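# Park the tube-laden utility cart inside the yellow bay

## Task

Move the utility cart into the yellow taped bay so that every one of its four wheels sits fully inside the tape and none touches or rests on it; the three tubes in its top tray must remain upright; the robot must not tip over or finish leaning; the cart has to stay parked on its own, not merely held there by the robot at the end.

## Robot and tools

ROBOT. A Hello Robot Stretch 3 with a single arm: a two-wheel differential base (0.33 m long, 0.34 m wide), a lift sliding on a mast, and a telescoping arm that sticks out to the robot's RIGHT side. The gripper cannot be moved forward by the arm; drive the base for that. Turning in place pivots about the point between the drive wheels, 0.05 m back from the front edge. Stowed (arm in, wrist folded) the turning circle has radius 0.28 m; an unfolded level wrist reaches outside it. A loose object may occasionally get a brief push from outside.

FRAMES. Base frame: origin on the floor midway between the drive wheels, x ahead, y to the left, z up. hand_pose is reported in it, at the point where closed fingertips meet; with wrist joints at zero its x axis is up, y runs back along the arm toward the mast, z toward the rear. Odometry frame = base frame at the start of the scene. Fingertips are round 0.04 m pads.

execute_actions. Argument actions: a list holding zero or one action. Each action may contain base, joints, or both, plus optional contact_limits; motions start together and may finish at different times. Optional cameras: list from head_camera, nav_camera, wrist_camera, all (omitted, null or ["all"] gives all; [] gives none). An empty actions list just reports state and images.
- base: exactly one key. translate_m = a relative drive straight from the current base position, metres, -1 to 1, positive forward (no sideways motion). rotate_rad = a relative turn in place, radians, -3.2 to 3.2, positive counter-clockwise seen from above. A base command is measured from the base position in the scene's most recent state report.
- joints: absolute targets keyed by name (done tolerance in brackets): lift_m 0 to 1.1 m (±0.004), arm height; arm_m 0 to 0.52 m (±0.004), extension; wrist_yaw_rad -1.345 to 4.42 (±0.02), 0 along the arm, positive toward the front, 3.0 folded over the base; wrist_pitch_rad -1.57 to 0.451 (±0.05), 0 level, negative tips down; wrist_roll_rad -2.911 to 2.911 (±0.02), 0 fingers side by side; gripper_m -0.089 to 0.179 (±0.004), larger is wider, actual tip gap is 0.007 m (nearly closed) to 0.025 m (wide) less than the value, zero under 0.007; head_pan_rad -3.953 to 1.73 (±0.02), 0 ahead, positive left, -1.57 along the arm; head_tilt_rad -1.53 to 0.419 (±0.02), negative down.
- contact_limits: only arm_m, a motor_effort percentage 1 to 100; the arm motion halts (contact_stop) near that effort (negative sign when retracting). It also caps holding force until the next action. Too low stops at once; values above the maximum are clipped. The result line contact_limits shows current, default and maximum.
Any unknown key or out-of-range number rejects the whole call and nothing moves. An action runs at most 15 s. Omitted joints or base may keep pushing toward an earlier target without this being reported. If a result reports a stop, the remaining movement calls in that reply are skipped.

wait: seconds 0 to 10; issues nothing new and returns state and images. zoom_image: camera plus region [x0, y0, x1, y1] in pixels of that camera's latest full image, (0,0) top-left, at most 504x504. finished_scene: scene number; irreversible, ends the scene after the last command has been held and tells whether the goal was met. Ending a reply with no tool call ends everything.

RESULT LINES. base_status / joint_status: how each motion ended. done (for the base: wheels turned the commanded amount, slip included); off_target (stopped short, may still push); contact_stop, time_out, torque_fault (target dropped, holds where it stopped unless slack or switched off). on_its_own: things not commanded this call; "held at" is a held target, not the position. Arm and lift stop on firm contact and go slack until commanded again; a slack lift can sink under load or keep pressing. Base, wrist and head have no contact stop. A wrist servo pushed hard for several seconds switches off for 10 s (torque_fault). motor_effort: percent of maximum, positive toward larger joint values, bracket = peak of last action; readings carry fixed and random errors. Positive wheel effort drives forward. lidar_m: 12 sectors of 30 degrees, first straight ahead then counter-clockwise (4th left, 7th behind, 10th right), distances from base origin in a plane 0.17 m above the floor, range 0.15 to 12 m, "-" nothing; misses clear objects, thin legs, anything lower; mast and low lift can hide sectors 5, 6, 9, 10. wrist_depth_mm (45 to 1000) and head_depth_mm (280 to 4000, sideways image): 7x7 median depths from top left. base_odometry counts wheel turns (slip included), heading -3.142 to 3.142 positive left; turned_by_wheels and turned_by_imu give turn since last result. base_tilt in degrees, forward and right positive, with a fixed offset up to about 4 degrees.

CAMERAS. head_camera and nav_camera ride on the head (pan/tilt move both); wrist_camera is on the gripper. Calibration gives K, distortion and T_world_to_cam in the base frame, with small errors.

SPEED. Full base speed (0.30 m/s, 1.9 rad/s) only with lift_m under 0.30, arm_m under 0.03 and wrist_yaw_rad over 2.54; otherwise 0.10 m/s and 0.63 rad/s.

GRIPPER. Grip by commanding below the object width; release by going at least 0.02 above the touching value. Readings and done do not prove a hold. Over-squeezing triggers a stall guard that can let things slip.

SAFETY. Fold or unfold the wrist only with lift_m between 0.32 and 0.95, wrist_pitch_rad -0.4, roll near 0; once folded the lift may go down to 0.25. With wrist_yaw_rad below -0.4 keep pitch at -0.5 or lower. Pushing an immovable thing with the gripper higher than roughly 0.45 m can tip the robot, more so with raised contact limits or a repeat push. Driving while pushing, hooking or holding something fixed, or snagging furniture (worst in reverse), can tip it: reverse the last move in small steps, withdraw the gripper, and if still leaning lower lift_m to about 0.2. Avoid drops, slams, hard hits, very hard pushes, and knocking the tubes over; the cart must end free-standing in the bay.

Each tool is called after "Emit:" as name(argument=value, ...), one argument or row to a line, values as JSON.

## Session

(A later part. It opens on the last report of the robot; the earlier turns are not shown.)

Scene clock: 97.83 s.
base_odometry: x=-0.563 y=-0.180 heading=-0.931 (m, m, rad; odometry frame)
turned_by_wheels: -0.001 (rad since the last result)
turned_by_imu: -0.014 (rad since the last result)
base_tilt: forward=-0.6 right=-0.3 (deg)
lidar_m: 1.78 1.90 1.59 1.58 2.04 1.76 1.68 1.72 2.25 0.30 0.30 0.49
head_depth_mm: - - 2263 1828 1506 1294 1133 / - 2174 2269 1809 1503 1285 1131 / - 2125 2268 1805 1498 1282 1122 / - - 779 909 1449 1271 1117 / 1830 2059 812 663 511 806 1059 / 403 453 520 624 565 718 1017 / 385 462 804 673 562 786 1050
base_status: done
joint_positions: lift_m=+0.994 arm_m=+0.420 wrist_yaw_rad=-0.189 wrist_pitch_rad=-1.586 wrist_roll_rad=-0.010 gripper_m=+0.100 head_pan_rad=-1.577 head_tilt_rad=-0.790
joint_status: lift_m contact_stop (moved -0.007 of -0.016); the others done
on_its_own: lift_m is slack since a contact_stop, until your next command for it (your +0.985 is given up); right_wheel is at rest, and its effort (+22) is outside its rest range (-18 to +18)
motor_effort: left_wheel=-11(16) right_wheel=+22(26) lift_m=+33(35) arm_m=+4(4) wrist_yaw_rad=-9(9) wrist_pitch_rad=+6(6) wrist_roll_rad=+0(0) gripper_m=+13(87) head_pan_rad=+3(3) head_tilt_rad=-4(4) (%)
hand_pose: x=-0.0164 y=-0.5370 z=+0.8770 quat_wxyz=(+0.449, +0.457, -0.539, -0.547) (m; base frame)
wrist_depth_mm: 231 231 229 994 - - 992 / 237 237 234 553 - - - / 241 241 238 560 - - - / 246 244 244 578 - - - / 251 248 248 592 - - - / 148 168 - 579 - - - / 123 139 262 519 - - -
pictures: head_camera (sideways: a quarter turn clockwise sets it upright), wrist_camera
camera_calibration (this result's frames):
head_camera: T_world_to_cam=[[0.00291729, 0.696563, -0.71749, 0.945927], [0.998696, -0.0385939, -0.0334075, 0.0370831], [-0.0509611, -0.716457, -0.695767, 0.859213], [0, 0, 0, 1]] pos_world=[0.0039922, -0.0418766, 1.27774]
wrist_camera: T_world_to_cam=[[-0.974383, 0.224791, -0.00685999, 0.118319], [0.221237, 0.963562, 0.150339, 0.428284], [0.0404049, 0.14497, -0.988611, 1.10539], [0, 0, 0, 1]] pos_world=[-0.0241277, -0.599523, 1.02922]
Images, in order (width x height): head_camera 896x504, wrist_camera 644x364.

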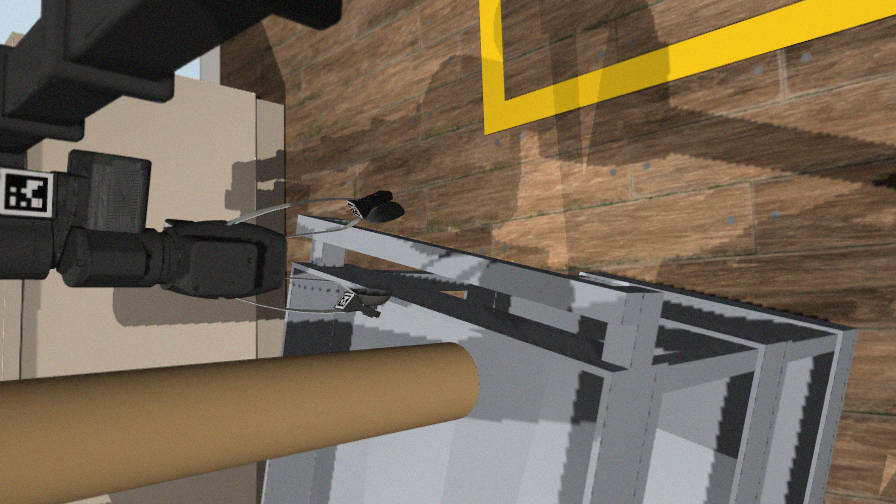

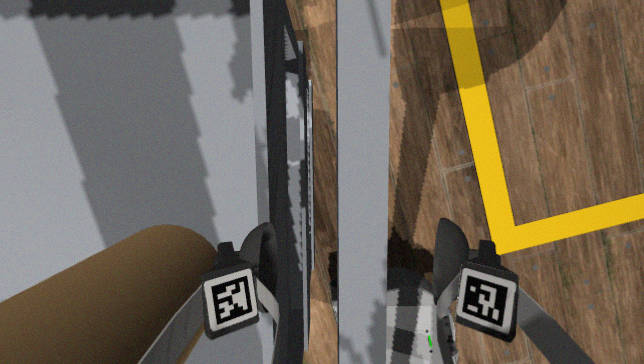

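Emit:
execute_actions(
  actions=[
    {"joints":{"lift_m":1.02,"gripper_m":0.12}},
  ],
  cameras=[],
)

Emit:
execute_actions(
  actions=[
    {"base":{"translate_m":0.025}},
  ],
  cameras=["head_camera","wrist_camera"],
)

Scene clock: 103.80 s.
base_odometry: x=-0.563 y=-0.180 heading=-0.930 (m, m, rad; odometry frame)
turned_by_wheels: +0.001 (rad since the last result)
turned_by_imu: +0.001 (rad since the last result)
base_tilt: forward=-0.5 right=-0.4 (deg)
lidar_m: 1.78 1.90 1.59 1.57 2.05 1.76 1.68 1.73 2.25 0.29 0.30 0.49
head_depth_mm: - 2779 2285 1828 1518 1294 1128 / 1902 2127 2268 1804 1497 1290 1131 / 1934 2103 2291 1796 1497 1274 1121 / - - 806 932 1457 1276 1124 / 1809 2076 798 650 510 805 1057 / 398 447 516 623 564 717 1016 / 386 467 800 673 562 783 1047
base_status: not commanded
joint_positions: lift_m=+1.019 arm_m=+0.420 wrist_yaw_rad=-0.196 wrist_pitch_rad=-1.571 wrist_roll_rad=-0.010 gripper_m=+0.120 head_pan_rad=-1.577 head_tilt_rad=-0.790
joint_status: all done
motor_effort: left_wheel=+1(12) right_wheel=-1(22) lift_m=+51(56) arm_m=+3(4) wrist_yaw_rad=-3(9) wrist_pitch_rad=+1(6) wrist_roll_rad=+0(0) gripper_m=+0(83) head_pan_rad=+2(3) head_tilt_rad=-4(4) (%)
hand_pose: x=-0.0169 y=-0.5409 z=+0.9018 quat_wxyz=(+0.451, +0.451, -0.544, -0.545) (m; base frame)
wrist_depth_mm: 255 256 254 - - - - / 262 262 260 541 - - - / 265 264 265 530 - - - / 272 270 267 287 - - - / 277 273 273 278 - - - / 280 168 278 271 - - - / 125 144 283 266 - - -
pictures: none
No camera images: the call's "cameras" was empty. Leave "cameras" out to get every camera's image.

Scene clock: 105.53 s.
base_odometry: x=-0.548 y=-0.200 heading=-0.930 (m, m, rad; odometry frame)
turned_by_wheels: +0.000 (rad since the last result)
turned_by_imu: +0.000 (rad since the last result)
base_tilt: forward=-0.3 right=-0.4 (deg)
lidar_m: 1.75 1.88 2.10 1.57 2.04 1.79 1.71 1.75 2.25 0.29 0.31 0.50
head_depth_mm: - 2769 2320 1813 1509 1292 1134 / 1900 2133 2271 1818 1503 1292 1126 / 1923 2120 2260 1797 1497 1284 1123 / - - 805 646 930 1251 1117 / 1786 1966 773 643 555 693 1043 / 386 438 515 627 566 788 1029 / 405 2003 808 674 560 797 1049
base_status: done
joint_positions: lift_m=+1.019 arm_m=+0.420 wrist_yaw_rad=-0.198 wrist_pitch_rad=-1.560 wrist_roll_rad=-0.010 gripper_m=+0.120 head_pan_rad=-1.577 head_tilt_rad=-0.790
joint_status: not commanded
motor_effort: left_wheel=+0(4) right_wheel=+1(4) lift_m=+51(52) arm_m=+3(3) wrist_yaw_rad=-1(4) wrist_pitch_rad=-3(3) wrist_roll_rad=+0(0) gripper_m=+0(2) head_pan_rad=+2(3) head_tilt_rad=-4(4) (%)
hand_pose: x=-0.0174 y=-0.5435 z=+0.9015 quat_wxyz=(+0.453, +0.448, -0.547, -0.543) (m; base frame)
wrist_depth_mm: 259 256 256 258 189 - - / 261 260 261 261 192 - - / 266 265 265 267 196 - - / 272 269 267 271 198 - - / 274 274 272 274 201 - - / 279 173 221 278 204 - - / 126 127 183 285 207 - -
pictures: head_camera (sideways: a quarter turn clockwise sets it upright), wrist_camera
camera_calibration (this result's frames):
head_camera: T_world_to_cam=[[0.00280673, 0.696655, -0.717401, 0.945811], [0.998703, -0.0384303, -0.0334117, 0.0370885], [-0.0508463, -0.716376, -0.695859, 0.859332], [0, 0, 0, 1]] pos_world=[0.00399889, -0.0418739, 1.27774]
wrist_camera: T_world_to_cam=[[-0.972308, 0.233573, -0.00781064, 0.124602], [0.230793, 0.964923, 0.125135, 0.454704], [0.0367647, 0.119867, -0.992109, 1.12006], [0, 0, 0, 1]] pos_world=[-0.0249703, -0.602117, 1.0553]
Images, in order (width x height): head_camera 896x504, wrist_camera 644x364.

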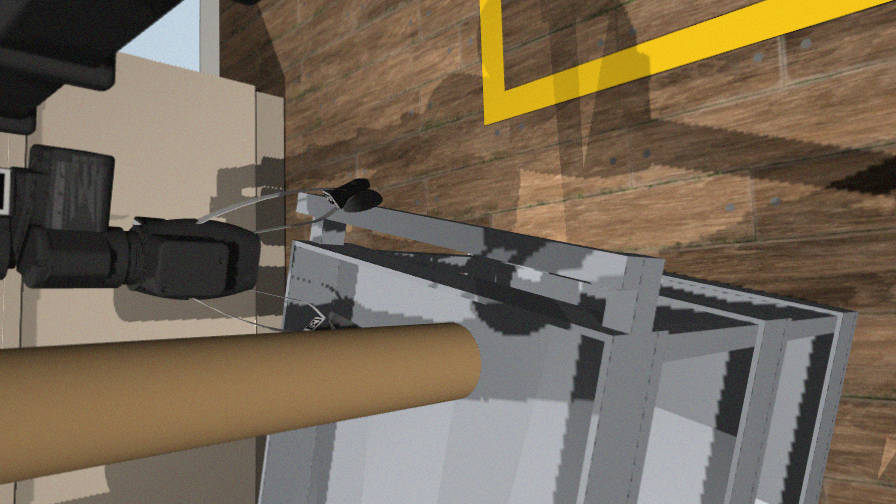

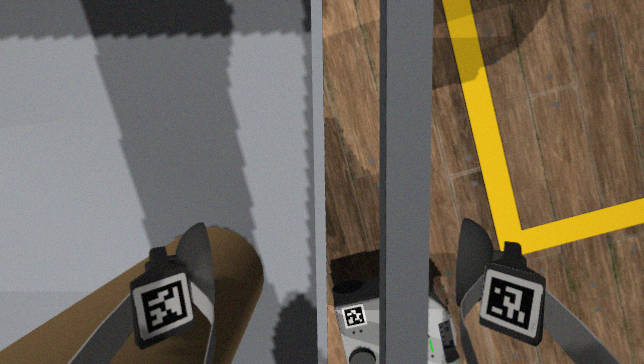

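Emit:
execute_actions(
  actions=[
    {"base":{"translate_m":-0.027},"joints":{"gripper_m":0.115}},
  ],
  cameras=["wrist_camera"],
)

Scene clock: 111.73 s.
base_odometry: x=-0.565 y=-0.178 heading=-0.930 (m, m, rad; odometry frame)
turned_by_wheels: +0.000 (rad since the last result)
turned_by_imu: +0.000 (rad since the last result)
base_tilt: forward=-0.5 right=-0.5 (deg)
lidar_m: 1.78 1.91 1.59 1.58 2.04 1.76 1.68 1.72 2.26 0.29 0.30 0.49
head_depth_mm: - 2773 2278 1812 1510 1293 1133 / 1908 2142 2257 1812 1498 1289 1127 / 1927 2123 2277 1793 1500 1279 1124 / - - 811 905 1455 1275 1120 / 1823 2084 804 662 510 804 1059 / 406 454 520 615 564 717 1021 / 382 445 781 672 562 784 1049
base_status: done
joint_positions: lift_m=+1.019 arm_m=+0.420 wrist_yaw_rad=-0.198 wrist_pitch_rad=-1.564 wrist_roll_rad=-0.010 gripper_m=+0.115 head_pan_rad=-1.577 head_tilt_rad=-0.790
joint_status: all done
motor_effort: left_wheel=+1(5) right_wheel=-1(5) lift_m=+51(51) arm_m=+3(3) wrist_yaw_rad=-2(2) wrist_pitch_rad=-2(3) wrist_roll_rad=+0(0) gripper_m=-1(33) head_pan_rad=+2(2) head_tilt_rad=-4(4) (%)
hand_pose: x=-0.0172 y=-0.5425 z=+0.9016 quat_wxyz=(+0.452, +0.449, -0.546, -0.544) (m; base frame)
wrist_depth_mm: 256 258 255 - - - - / 261 261 263 509 - - - / 264 265 265 584 - - - / 270 268 270 548 - - - / 274 274 274 536 - - - / 277 180 282 290 - - - / 134 155 283 284 - - -
pictures: wrist_camera
camera_calibration (this result's frames):
wrist_camera: T_world_to_cam=[[-0.972307, 0.233581, -0.00766147, 0.124434], [0.230672, 0.96443, 0.129097, 0.449835], [0.0375436, 0.123755, -0.991602, 1.12169], [0, 0, 0, 1]] pos_world=[-0.0248882, -0.601714, 1.05515]
Images, in order (width x height): wrist_camera 644x364.

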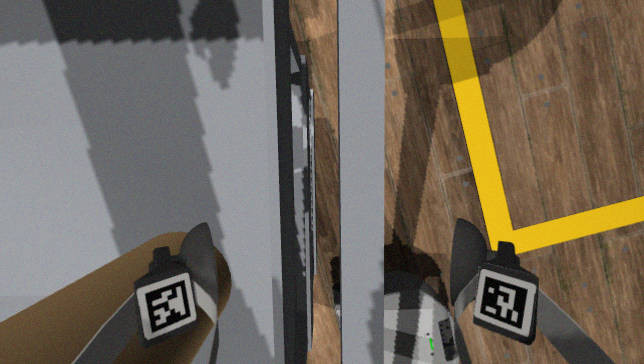

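Well centred. Lower.

Emit:
execute_actions(
  actions=[
    {"joints":{"lift_m":0.96}},
  ],
  cameras=["head_camera","wrist_camera"],
)

Scene clock: 114.37 s.
base_odometry: x=-0.565 y=-0.178 heading=-0.930 (m, m, rad; odometry frame)
turned_by_wheels: +0.000 (rad since the last result)
turned_by_imu: +0.000 (rad since the last result)
base_tilt: forward=-0.6 right=-0.3 (deg)
lidar_m: 1.78 1.90 1.59 1.58 2.04 1.76 1.68 1.72 2.26 0.29 0.30 0.49
head_depth_mm: 2405 - - 1767 1512 1291 1132 / 1781 2170 2272 1803 1504 1284 1126 / - 2187 2239 1789 1493 1280 1120 / 1777 - 770 904 1453 1276 1119 / 1809 2073 808 660 510 804 1059 / 406 454 521 614 564 715 1013 / 382 446 781 672 562 784 1044
base_status: not commanded
joint_positions: lift_m=+0.961 arm_m=+0.420 wrist_yaw_rad=-0.198 wrist_pitch_rad=-1.565 wrist_roll_rad=-0.010 gripper_m=+0.115 head_pan_rad=-1.577 head_tilt_rad=-0.790
joint_status: all done
motor_effort: left_wheel=+1(1) right_wheel=-1(1) lift_m=+16(47) arm_m=+3(3) wrist_yaw_rad=-2(2) wrist_pitch_rad=-1(2) wrist_roll_rad=+0(0) gripper_m=-1(1) head_pan_rad=+3(3) head_tilt_rad=-4(4) (%)
hand_pose: x=-0.0172 y=-0.5424 z=+0.8430 quat_wxyz=(+0.452, +0.449, -0.546, -0.544) (m; base frame)
wrist_depth_mm: 201 199 199 980 968 972 958 / 204 203 200 525 972 996 982 / 208 207 205 536 - - 997 / 210 210 208 534 - - - / 214 215 212 530 - - - / 215 179 215 500 143 - - / 133 154 215 489 145 - -
pictures: head_camera (sideways: a quarter turn clockwise sets it upright), wrist_camera
camera_calibration (this result's frames):
head_camera: T_world_to_cam=[[0.00280673, 0.696655, -0.717401, 0.945811], [0.998703, -0.0384303, -0.0334117, 0.0370885], [-0.0508463, -0.716376, -0.695859, 0.859332], [0, 0, 0, 1]] pos_world=[0.00399889, -0.0418739, 1.27774]
wrist_camera: T_world_to_cam=[[-0.972306, 0.233584, -0.00764796, 0.123972], [0.230663, 0.964384, 0.129456, 0.456981], [0.0376144, 0.124107, -0.991556, 1.06372], [0, 0, 0, 1]] pos_world=[-0.0248808, -0.601677, 0.996526]
Images, in order (width x height): head_camera 896x504, wrist_camera 644x364.

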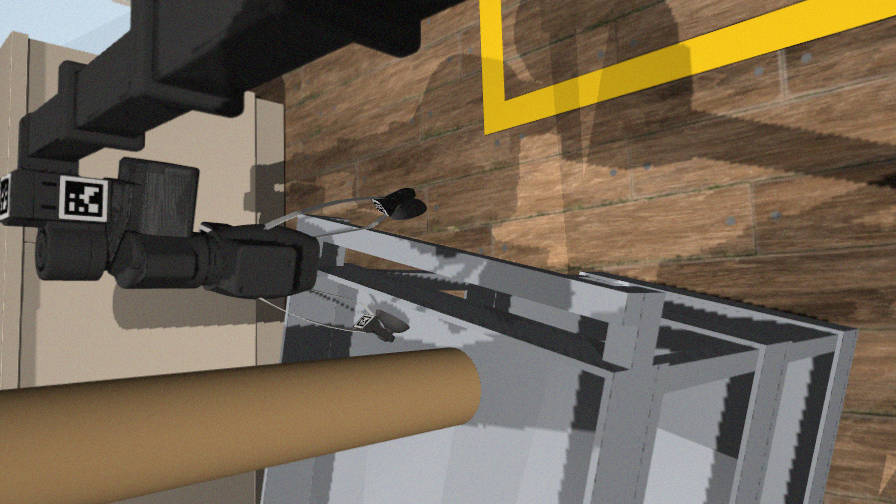

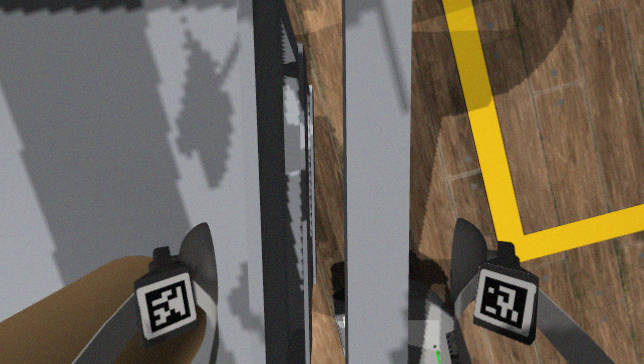

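Emit:
execute_actions(
  actions=[
    {"joints":{"lift_m":0.94}},
  ],
  cameras=[],
)

Emit:
execute_actions(
  actions=[
    {"joints":{"gripper_m":0.04}},
  ],
  cameras=["head_camera","wrist_camera"],
)

Emit:
execute_actions(
  actions=[
    {"base":{"translate_m":-0.3}},
  ],
)

Scene clock: 123.90 s.
base_odometry: x=-0.565 y=-0.178 heading=-0.930 (m, m, rad; odometry frame)
turned_by_wheels: +0.000 (rad since the last result)
turned_by_imu: +0.000 (rad since the last result)
base_tilt: forward=-0.5 right=-0.5 (deg)
lidar_m: 1.77 1.90 1.59 1.58 2.04 1.76 1.68 1.72 2.26 0.29 0.30 0.49
head_depth_mm: 2391 2664 - 1718 1512 1293 1126 / 1818 - 2196 1804 1499 1289 1128 / 1779 2219 2258 1807 1498 1281 1120 / 1772 - 795 896 1452 1273 1119 / 1820 2074 810 654 510 805 1055 / 406 455 521 614 565 716 1014 / 382 445 782 673 562 782 1047
base_status: not commanded
joint_positions: lift_m=+0.941 arm_m=+0.420 wrist_yaw_rad=-0.198 wrist_pitch_rad=-1.565 wrist_roll_rad=-0.010 gripper_m=+0.115 head_pan_rad=-1.577 head_tilt_rad=-0.790
joint_status: all done
motor_effort: left_wheel=+1(1) right_wheel=+0(1) lift_m=+16(17) arm_m=+3(3) wrist_yaw_rad=-2(2) wrist_pitch_rad=-1(1) wrist_roll_rad=+0(0) gripper_m=-1(0) head_pan_rad=+3(2) head_tilt_rad=-4(4) (%)
hand_pose: x=-0.0172 y=-0.5424 z=+0.8230 quat_wxyz=(+0.452, +0.449, -0.546, -0.544) (m; base frame)
wrist_depth_mm: 181 179 171 956 112 963 962 / 184 183 168 500 114 958 987 / 186 187 166 511 116 990 - / 190 189 188 522 118 - 981 / 194 194 163 516 120 - - / 195 180 158 501 122 - - / 133 155 157 472 124 - -
pictures: none
No camera images: the call's "cameras" was empty. Leave "cameras" out to get every camera's image.

Scene clock: 125.13 s.
base_odometry: x=-0.565 y=-0.178 heading=-0.930 (m, m, rad; odometry frame)
turned_by_wheels: +0.000 (rad since the last result)
turned_by_imu: +0.000 (rad since the last result)
base_tilt: forward=-0.4 right=-0.5 (deg)
lidar_m: 1.78 1.91 1.59 1.58 2.05 1.76 1.68 1.72 2.26 0.29 0.30 0.49
head_depth_mm: 2369 2671 - 1727 1516 1294 1132 / 1816 - 2195 1813 1505 1286 1127 / 1784 2207 2235 1788 1492 1284 1122 / 1773 - 765 894 1452 1275 1118 / 1815 2073 807 662 511 804 1059 / 407 453 521 616 564 716 1015 / 382 450 783 671 562 784 1047
base_status: not commanded
joint_positions: lift_m=+0.941 arm_m=+0.420 wrist_yaw_rad=-0.198 wrist_pitch_rad=-1.566 wrist_roll_rad=-0.010 gripper_m=+0.041 head_pan_rad=-1.577 head_tilt_rad=-0.790
joint_status: all done
motor_effort: left_wheel=+3(4) right_wheel=-5(5) lift_m=+16(16) arm_m=+3(3) wrist_yaw_rad=-2(2) wrist_pitch_rad=-1(1) wrist_roll_rad=+0(0) gripper_m=-16(98) head_pan_rad=+3(2) head_tilt_rad=-5(4) (%)
hand_pose: x=-0.0171 y=-0.5422 z=+0.8230 quat_wxyz=(+0.452, +0.449, -0.546, -0.544) (m; base frame)
wrist_depth_mm: 181 181 164 938 113 942 948 / 185 184 162 497 115 966 985 / 187 187 186 509 117 1000 998 / 191 191 189 519 119 - - / 194 194 156 522 120 - - / 196 183 125 538 122 - - / 132 151 192 485 125 - -
pictures: head_camera (sideways: a quarter turn clockwise sets it upright), wrist_camera
camera_calibration (this result's frames):
head_camera: T_world_to_cam=[[0.00280664, 0.696655, -0.717401, 0.945811], [0.998703, -0.0384302, -0.0334117, 0.0370885], [-0.0508462, -0.716376, -0.695859, 0.859332], [0, 0, 0, 1]] pos_world=[0.0039989, -0.0418739, 1.27774]
wrist_camera: T_world_to_cam=[[-0.972305, 0.233592, -0.0076146, 0.123787], [0.23064, 0.96427, 0.130342, 0.458549], [0.0377894, 0.124976, -0.99144, 1.04426], [0, 0, 0, 1]] pos_world=[-0.0248628, -0.601587, 0.976491]
Images, in order (width x height): head_camera 896x504, wrist_camera 644x364.

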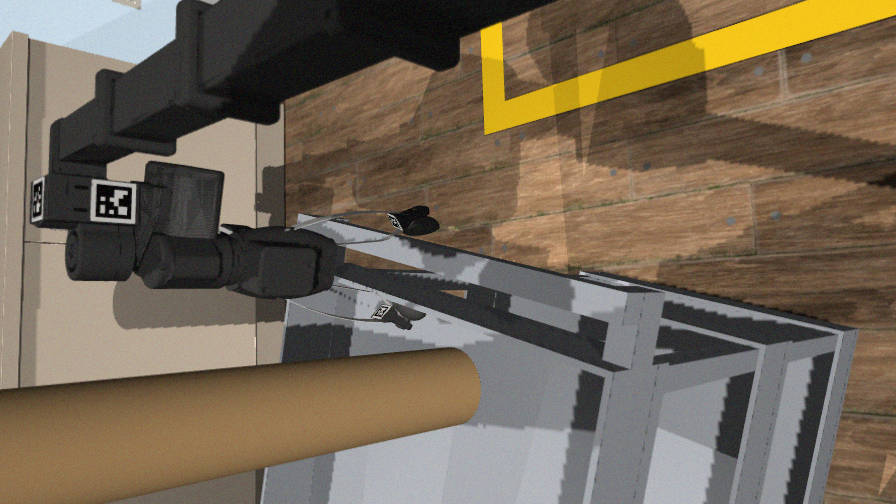

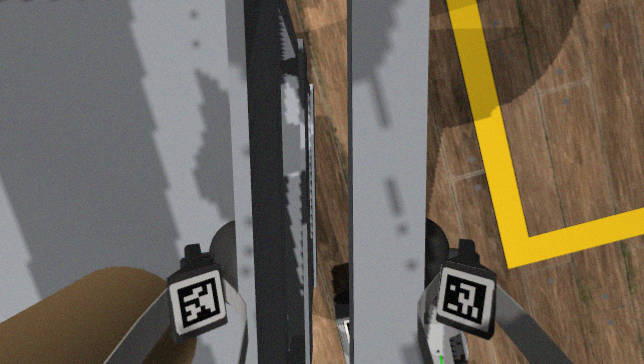

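Scene clock: 129.27 s.
base_odometry: x=-0.744 y=+0.062 heading=-0.929 (m, m, rad; odometry frame)
turned_by_wheels: +0.001 (rad since the last result)
turned_by_imu: +0.000 (rad since the last result)
base_tilt: forward=-0.6 right=-0.6 (deg)
lidar_m: 2.07 2.18 1.68 1.98 2.01 1.45 1.38 1.42 1.87 0.28 0.29 0.44
head_depth_mm: 2445 2686 - 1717 1510 1293 1130 / 2365 - 2199 1804 1506 1286 1123 / 1802 2270 2246 1802 1503 1282 1121 / 1781 - 1417 1042 1421 1253 1121 / 1826 2081 805 662 577 708 1057 / 398 444 509 597 565 770 997 / 370 431 760 672 562 782 1014
base_status: done
joint_positions: lift_m=+0.941 arm_m=+0.420 wrist_yaw_rad=-0.195 wrist_pitch_rad=-1.587 wrist_roll_rad=-0.028 gripper_m=+0.041 head_pan_rad=-1.577 head_tilt_rad=-0.790
joint_status: not commanded
motor_effort: left_wheel=+9(22) right_wheel=-12(45) lift_m=+16(16) arm_m=+3(3) wrist_yaw_rad=-5(5) wrist_pitch_rad=+7(7) wrist_roll_rad=+9(9) gripper_m=-16(25) head_pan_rad=+2(3) head_tilt_rad=-4(4) (%)
hand_pose: x=-0.0161 y=-0.5368 z=+0.8236 quat_wxyz=(+0.452, +0.461, -0.536, -0.544) (m; base frame)
wrist_depth_mm: 182 181 150 470 956 954 953 / 185 185 170 434 969 961 981 / 188 188 160 504 970 990 983 / 193 191 184 519 - - - / 196 195 157 531 122 - - / 200 188 136 499 124 - - / 138 155 187 523 127 - -
pictures: head_camera (sideways: a quarter turn clockwise sets it upright), nav_camera (sideways: a quarter turn counterclockwise sets it upright), wrist_camera
camera_calibration (this result's frames):
head_camera: T_world_to_cam=[[0.00280656, 0.696655, -0.717401, 0.945811], [0.998703, -0.03843, -0.0334117, 0.0370885], [-0.0508462, -0.716376, -0.695859, 0.859332], [0, 0, 0, 1]] pos_world=[0.0039989, -0.0418739, 1.27774]
nav_camera: T_world_to_cam=[[0.0330976, -0.683295, 0.729392, -0.906487], [-0.998101, 0.0153335, 0.0596553, -0.0150793], [-0.0519463, -0.729981, -0.68149, 0.853723], [0, 0, 0, 1]] pos_world=[0.0592996, 0.00403496, 1.24389]
wrist_camera: T_world_to_cam=[[-0.977208, 0.212166, -0.00712074, 0.11151], [0.208651, 0.966117, 0.151928, 0.435864], [0.0391134, 0.146979, -0.988366, 1.05339], [0, 0, 0, 1]] pos_world=[-0.0231763, -0.599581, 0.97571]
Images, in order (width x height): head_camera 896x504, nav_camera 672x504, wrist_camera 644x364.

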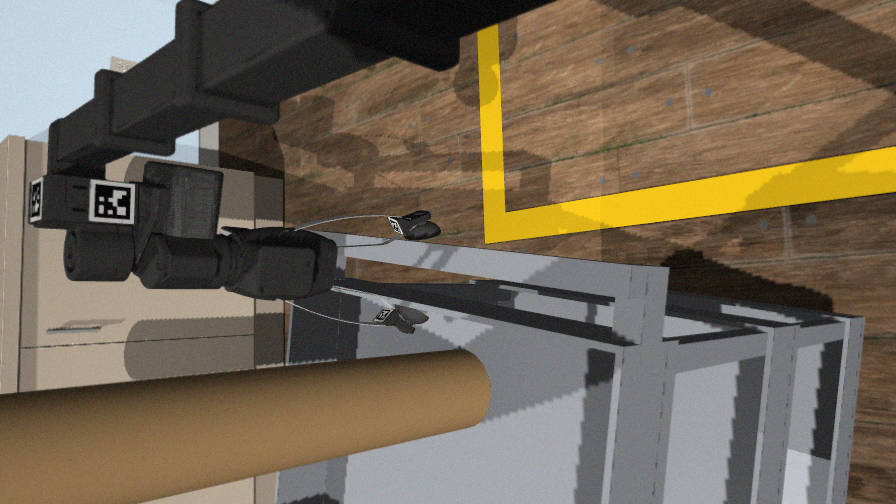

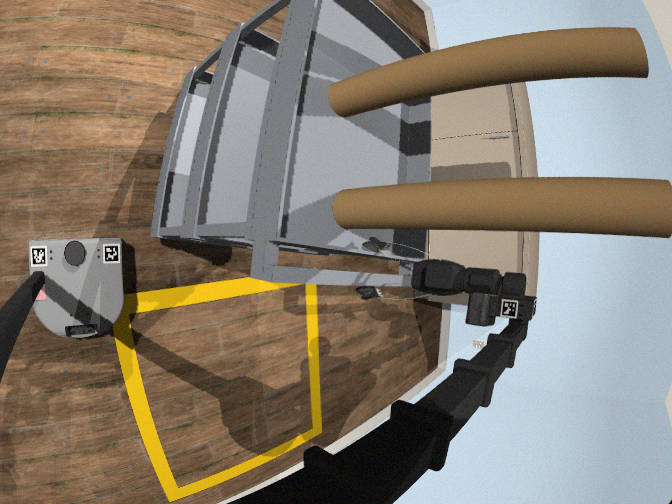

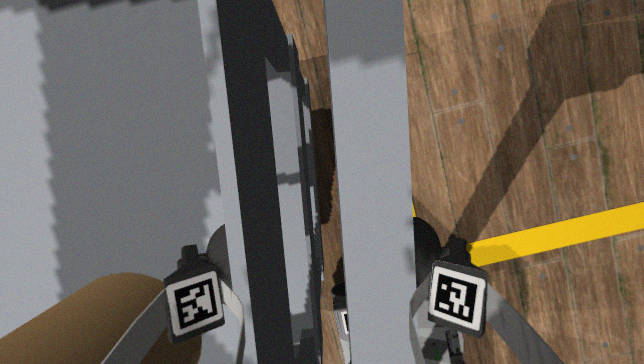

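Emit:
execute_actions(
  actions=[
    {"base":{"translate_m":-0.5},"joints":{"arm_m":0.51,"head_tilt_rad":-1.0}},
  ],
)

Scene clock: 137.23 s.
base_odometry: x=-1.044 y=+0.462 heading=-0.929 (m, m, rad; odometry frame)
turned_by_wheels: +0.001 (rad since the last result)
turned_by_imu: -0.001 (rad since the last result)
base_tilt: forward=-0.5 right=-0.4 (deg)
lidar_m: 2.58 2.65 1.93 1.50 1.28 0.92 0.88 0.90 1.19 0.36 0.37 0.46
head_depth_mm: - - 1753 1541 1357 1213 1093 / 2449 2094 1776 1531 1350 1206 1107 / 2480 2081 1756 1495 1346 1201 - / - 1908 621 693 1317 1194 - / 1893 723 655 581 884 1180 1078 / 471 556 641 603 874 1163 1074 / 1835 764 649 569 858 1140 1066
base_status: done
joint_positions: lift_m=+0.941 arm_m=+0.510 wrist_yaw_rad=-0.190 wrist_pitch_rad=-1.544 wrist_roll_rad=-0.033 gripper_m=+0.041 head_pan_rad=-1.577 head_tilt_rad=-0.987
joint_status: all done
motor_effort: left_wheel=+11(23) right_wheel=-15(39) lift_m=+16(16) arm_m=+1(7) wrist_yaw_rad=-9(9) wrist_pitch_rad=-9(10) wrist_roll_rad=+11(12) gripper_m=-20(24) head_pan_rad=+2(3) head_tilt_rad=-5(20) (%)
hand_pose: x=-0.0184 y=-0.6380 z=+0.8226 quat_wxyz=(+0.467, +0.452, -0.543, -0.532) (m; base frame)
wrist_depth_mm: 187 144 258 117 964 977 980 / 189 187 286 118 993 976 978 / 191 190 183 120 958 997 - / 195 194 159 122 - 985 - / 197 196 151 211 560 - - / 199 198 136 211 124 - - / 203 187 186 466 126 - -
pictures: head_camera (sideways: a quarter turn clockwise sets it upright), nav_camera (sideways: a quarter turn counterclockwise sets it upright), wrist_camera
camera_calibration (this result's frames):
head_camera: T_world_to_cam=[[0.00355865, 0.823716, -0.566992, 0.749826], [0.998745, -0.0312505, -0.0391317, 0.0445256], [-0.0499521, -0.566141, -0.822793, 1.02439], [0, 0, 0, 1]] pos_world=[0.00403209, -0.0363048, 1.26975]
nav_camera: T_world_to_cam=[[0.03233, -0.812968, 0.58141, -0.713658], [-0.998172, 0.00345953, 0.0603418, -0.0159573], [-0.0510674, -0.582298, -0.81137, 1.02261], [0, 0, 0, 1]] pos_world=[0.0593667, 0.0153405, 1.24561]
wrist_camera: T_world_to_cam=[[-0.979265, 0.202433, -0.00781226, 0.1251], [0.200412, 0.973678, 0.108561, 0.574627], [0.029583, 0.104744, -0.994059, 1.04494], [0, 0, 0, 1]] pos_world=[-0.0235685, -0.694278, 0.977323]
Images, in order (width x height): head_camera 896x504, nav_camera 672x504, wrist_camera 644x364.

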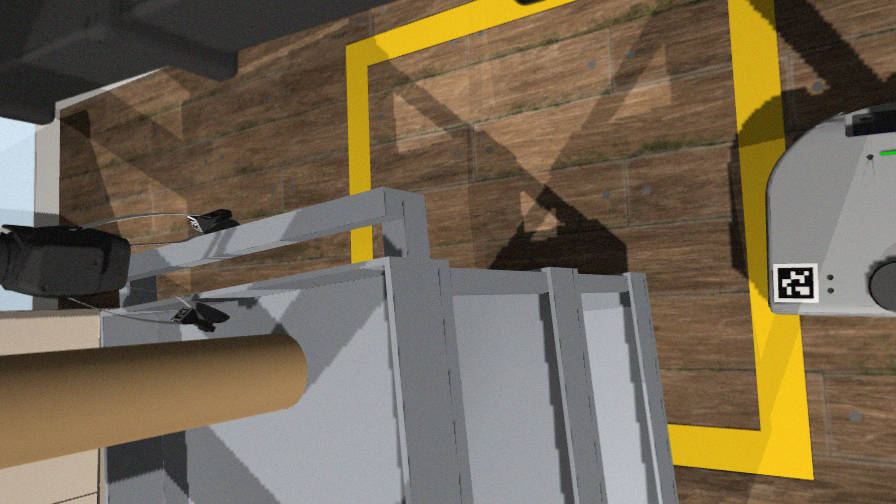

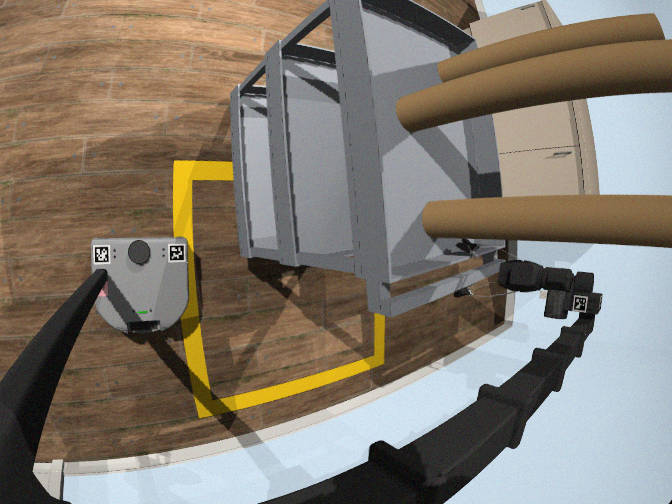

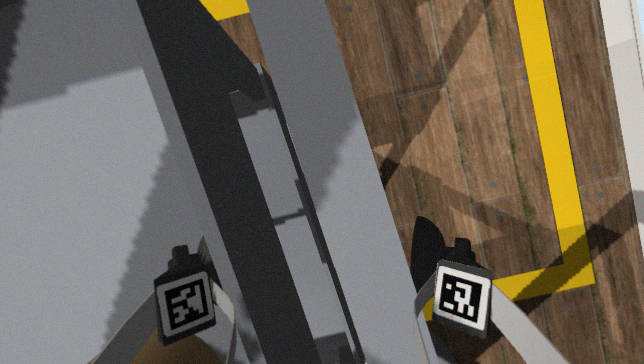

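Emit:
execute_actions(
  actions=[
    {"base":{"translate_m":-0.45},"joints":{"wrist_yaw_rad":0.0,"head_tilt_rad":-1.1,"head_pan_rad":-1.3}},
  ],
)

Scene clock: 149.57 s.
base_odometry: x=-1.313 y=+0.823 heading=-0.928 (m, m, rad; odometry frame)
turned_by_wheels: +0.001 (rad since the last result)
turned_by_imu: -0.001 (rad since the last result)
base_tilt: forward=-0.5 right=-0.3 (deg)
lidar_m: 3.03 2.23 1.55 1.55 0.64 0.45 0.43 0.44 0.58 0.36 0.36 0.44
head_depth_mm: 2058 1771 1512 1405 1265 1150 1057 / 738 650 552 1438 1302 1185 1086 / 503 650 608 808 1277 1193 - / 730 646 602 898 1184 1202 - / 751 682 574 893 1175 1167 1080 / 746 665 578 888 1220 1158 1065 / 489 567 598 884 1221 1158 1064
base_status: done
joint_positions: lift_m=+0.941 arm_m=+0.510 wrist_yaw_rad=+0.005 wrist_pitch_rad=-1.539 wrist_roll_rad=-0.023 gripper_m=+0.041 head_pan_rad=-1.307 head_tilt_rad=-1.086
joint_status: all done
motor_effort: left_wheel=+10(17) right_wheel=-14(36) lift_m=+16(16) arm_m=+0(1) wrist_yaw_rad=-4(9) wrist_pitch_rad=-11(11) wrist_roll_rad=+7(11) gripper_m=-18(23) head_pan_rad=+3(17) head_tilt_rad=-6(16) (%)
hand_pose: x=-0.0217 y=-0.6390 z=+0.8225 quat_wxyz=(+0.515, +0.499, -0.500, -0.485) (m; base frame)
wrist_depth_mm: 186 186 182 117 972 712 475 / 189 188 160 118 946 734 484 / 191 190 163 120 995 738 485 / 194 193 169 451 - 761 492 / 196 195 154 456 122 754 498 / 199 197 134 511 124 719 510 / 184 166 181 466 126 849 510
pictures: head_camera (sideways: a quarter turn clockwise sets it upright), nav_camera (sideways: a quarter turn counterclockwise sets it upright), wrist_camera
camera_calibration (this result's frames):
head_camera: T_world_to_cam=[[-0.229629, 0.844919, -0.483096, 0.641958], [0.969911, 0.239907, -0.0414356, 0.0476958], [0.0808884, -0.478075, -0.874586, 1.09091], [0, 0, 0, 1]] pos_world=[0.0129095, -0.0323095, 1.2662]
nav_camera: T_world_to_cam=[[0.261739, -0.826418, 0.498524, -0.607079], [-0.961442, -0.268426, 0.0598055, -0.0154754], [0.0843926, -0.494955, -0.864811, 1.09125], [0, 0, 0, 1]] pos_world=[0.0519239, 0.0342668, 1.2473]
wrist_camera: T_world_to_cam=[[-0.999799, 0.0183324, -0.00817583, 0.00426376], [0.0173856, 0.994448, 0.103784, 0.589473], [0.0100331, 0.103621, -0.994566, 1.04433], [0, 0, 0, 1]] pos_world=[-0.0164633, -0.694494, 0.977514]
Images, in order (width x height): head_camera 896x504, nav_camera 672x504, wrist_camera 644x364.

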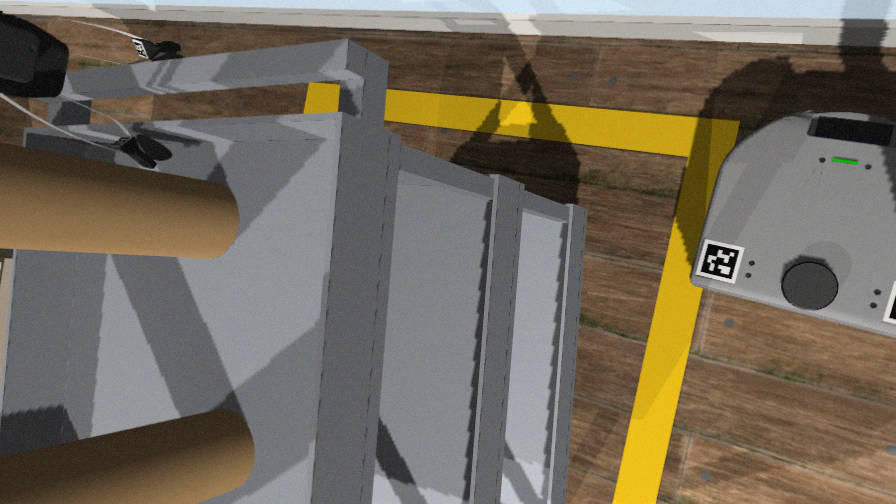

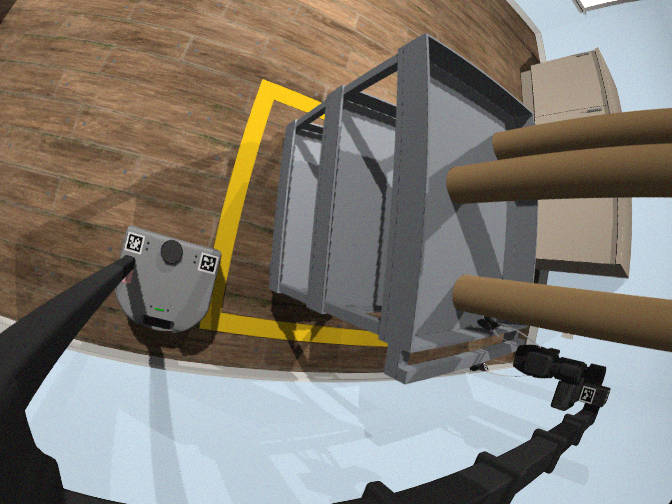

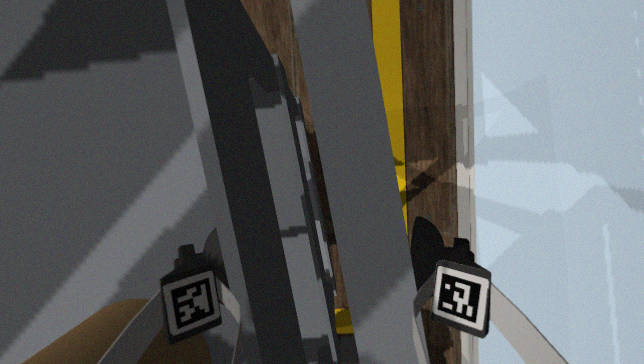

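Emit:
execute_actions(
  actions=[
    {"joints":{"gripper_m":0.115,"head_pan_rad":-0.75,"head_tilt_rad":-0.9}},
  ],
  cameras=[],
)

Emit:
execute_actions(
  actions=[
    {"joints":{"lift_m":1.09}},
  ],
  cameras=["head_camera","nav_camera"],
)

Scene clock: 154.83 s.
base_odometry: x=-1.313 y=+0.823 heading=-0.929 (m, m, rad; odometry frame)
turned_by_wheels: +0.000 (rad since the last result)
turned_by_imu: -0.001 (rad since the last result)
base_tilt: forward=-0.4 right=-0.4 (deg)
lidar_m: 3.02 2.24 1.55 1.55 0.64 0.45 0.43 0.44 0.58 0.36 0.36 0.44
head_depth_mm: 1928 843 751 627 547 810 1108 / 442 510 687 623 857 827 1087 / 655 724 661 600 884 1098 1095 / 2604 873 735 625 915 1159 1091 / 2910 834 728 971 1160 1214 1089 / 3032 2316 694 951 1324 1218 1081 / 2963 2311 1760 1579 1365 1201 1078
base_status: not commanded
joint_positions: lift_m=+0.941 arm_m=+0.510 wrist_yaw_rad=+0.002 wrist_pitch_rad=-1.564 wrist_roll_rad=-0.013 gripper_m=+0.115 head_pan_rad=-0.757 head_tilt_rad=-0.902
joint_status: all done
motor_effort: left_wheel=+2(10) right_wheel=-1(13) lift_m=+16(16) arm_m=+0(0) wrist_yaw_rad=-2(5) wrist_pitch_rad=-2(11) wrist_roll_rad=+2(7) gripper_m=+0(86) head_pan_rad=+3(26) head_tilt_rad=+1(17) (%)
hand_pose: x=-0.0217 y=-0.6325 z=+0.8230 quat_wxyz=(+0.505, +0.502, -0.497, -0.495) (m; base frame)
wrist_depth_mm: 181 179 196 112 954 698 479 / 185 182 170 114 994 721 481 / 186 186 150 116 989 722 485 / 190 189 154 118 989 729 488 / 193 192 142 452 - 715 500 / 196 194 135 485 122 - 500 / 152 157 151 472 124 824 477
pictures: none
No camera images: the call's "cameras" was empty. Leave "cameras" out to get every camera's image.

Scene clock: 157.03 s.
base_odometry: x=-1.313 y=+0.823 heading=-0.929 (m, m, rad; odometry frame)
turned_by_wheels: +0.000 (rad since the last result)
turned_by_imu: +0.000 (rad since the last result)
base_tilt: forward=-0.5 right=-0.5 (deg)
lidar_m: 3.04 2.24 1.56 1.55 0.64 0.45 0.43 0.44 0.58 0.36 0.36 0.44
head_depth_mm: 1911 844 751 627 548 810 1106 / 442 510 688 624 859 826 1085 / 656 725 663 600 884 1104 1096 / 2601 871 734 625 916 1164 1093 / 2957 837 728 969 1156 1213 1086 / 2982 2323 693 952 1323 1207 1086 / 2968 2290 1773 1584 1359 1205 1075
base_status: not commanded
joint_positions: lift_m=+1.089 arm_m=+0.510 wrist_yaw_rad=+0.002 wrist_pitch_rad=-1.565 wrist_roll_rad=-0.013 gripper_m=+0.115 head_pan_rad=-0.757 head_tilt_rad=-0.902
joint_status: all done
motor_effort: left_wheel=+2(1) right_wheel=-1(1) lift_m=+51(55) arm_m=+0(0) wrist_yaw_rad=-2(3) wrist_pitch_rad=-1(2) wrist_roll_rad=+2(2) gripper_m=+0(0) head_pan_rad=+2(3) head_tilt_rad=+1(1) (%)
hand_pose: x=-0.0217 y=-0.6323 z=+0.9716 quat_wxyz=(+0.505, +0.502, -0.497, -0.495) (m; base frame)
wrist_depth_mm: 285 304 311 - - 709 472 / 332 333 328 657 - 721 477 / 331 336 335 582 - 729 485 / 343 341 342 335 - 752 492 / 347 350 342 347 - 708 497 / 355 351 340 353 - - 512 / 154 157 358 354 - 830 483
pictures: head_camera (sideways: a quarter turn clockwise sets it upright), nav_camera (sideways: a quarter turn counterclockwise sets it upright)
camera_calibration (this result's frames):
head_camera: T_world_to_cam=[[-0.562451, 0.529697, -0.634878, 0.841725], [0.70685, 0.706403, -0.0368406, 0.0433277], [0.428965, -0.469485, -0.771734, 0.955078], [0, 0, 0, 1]] pos_world=[0.0331074, -0.0280712, 1.27305]
nav_camera: T_world_to_cam=[[0.57823, -0.495318, 0.648314, -0.804157], [-0.687529, -0.723646, 0.0603333, -0.0178478], [0.439265, -0.480621, -0.758979, 0.951504], [0, 0, 0, 1]] pos_world=[0.034754, 0.0460838, 1.24459]
Images, in order (width x height): head_camera 896x504, nav_camera 672x504.

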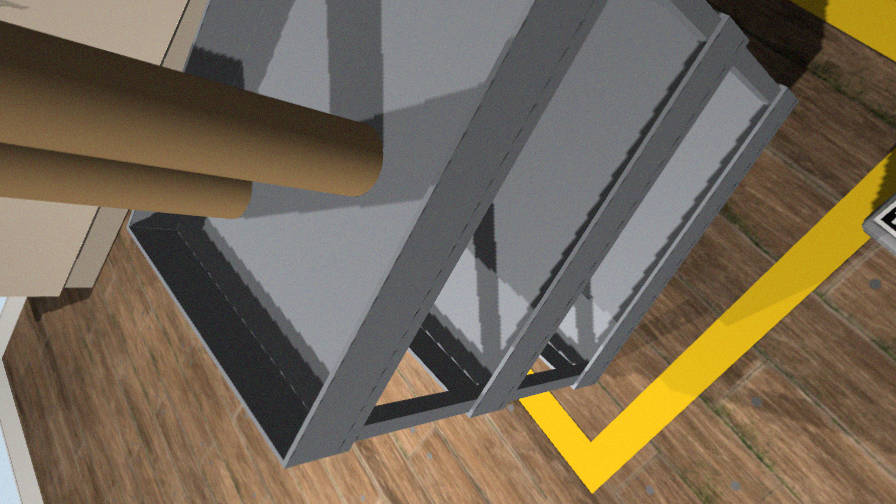

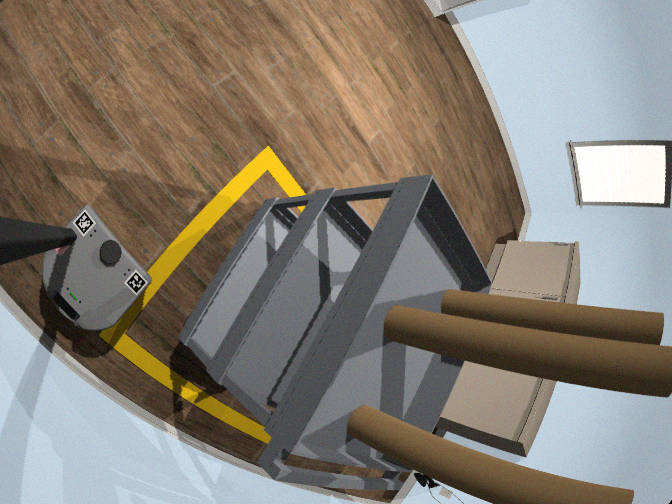

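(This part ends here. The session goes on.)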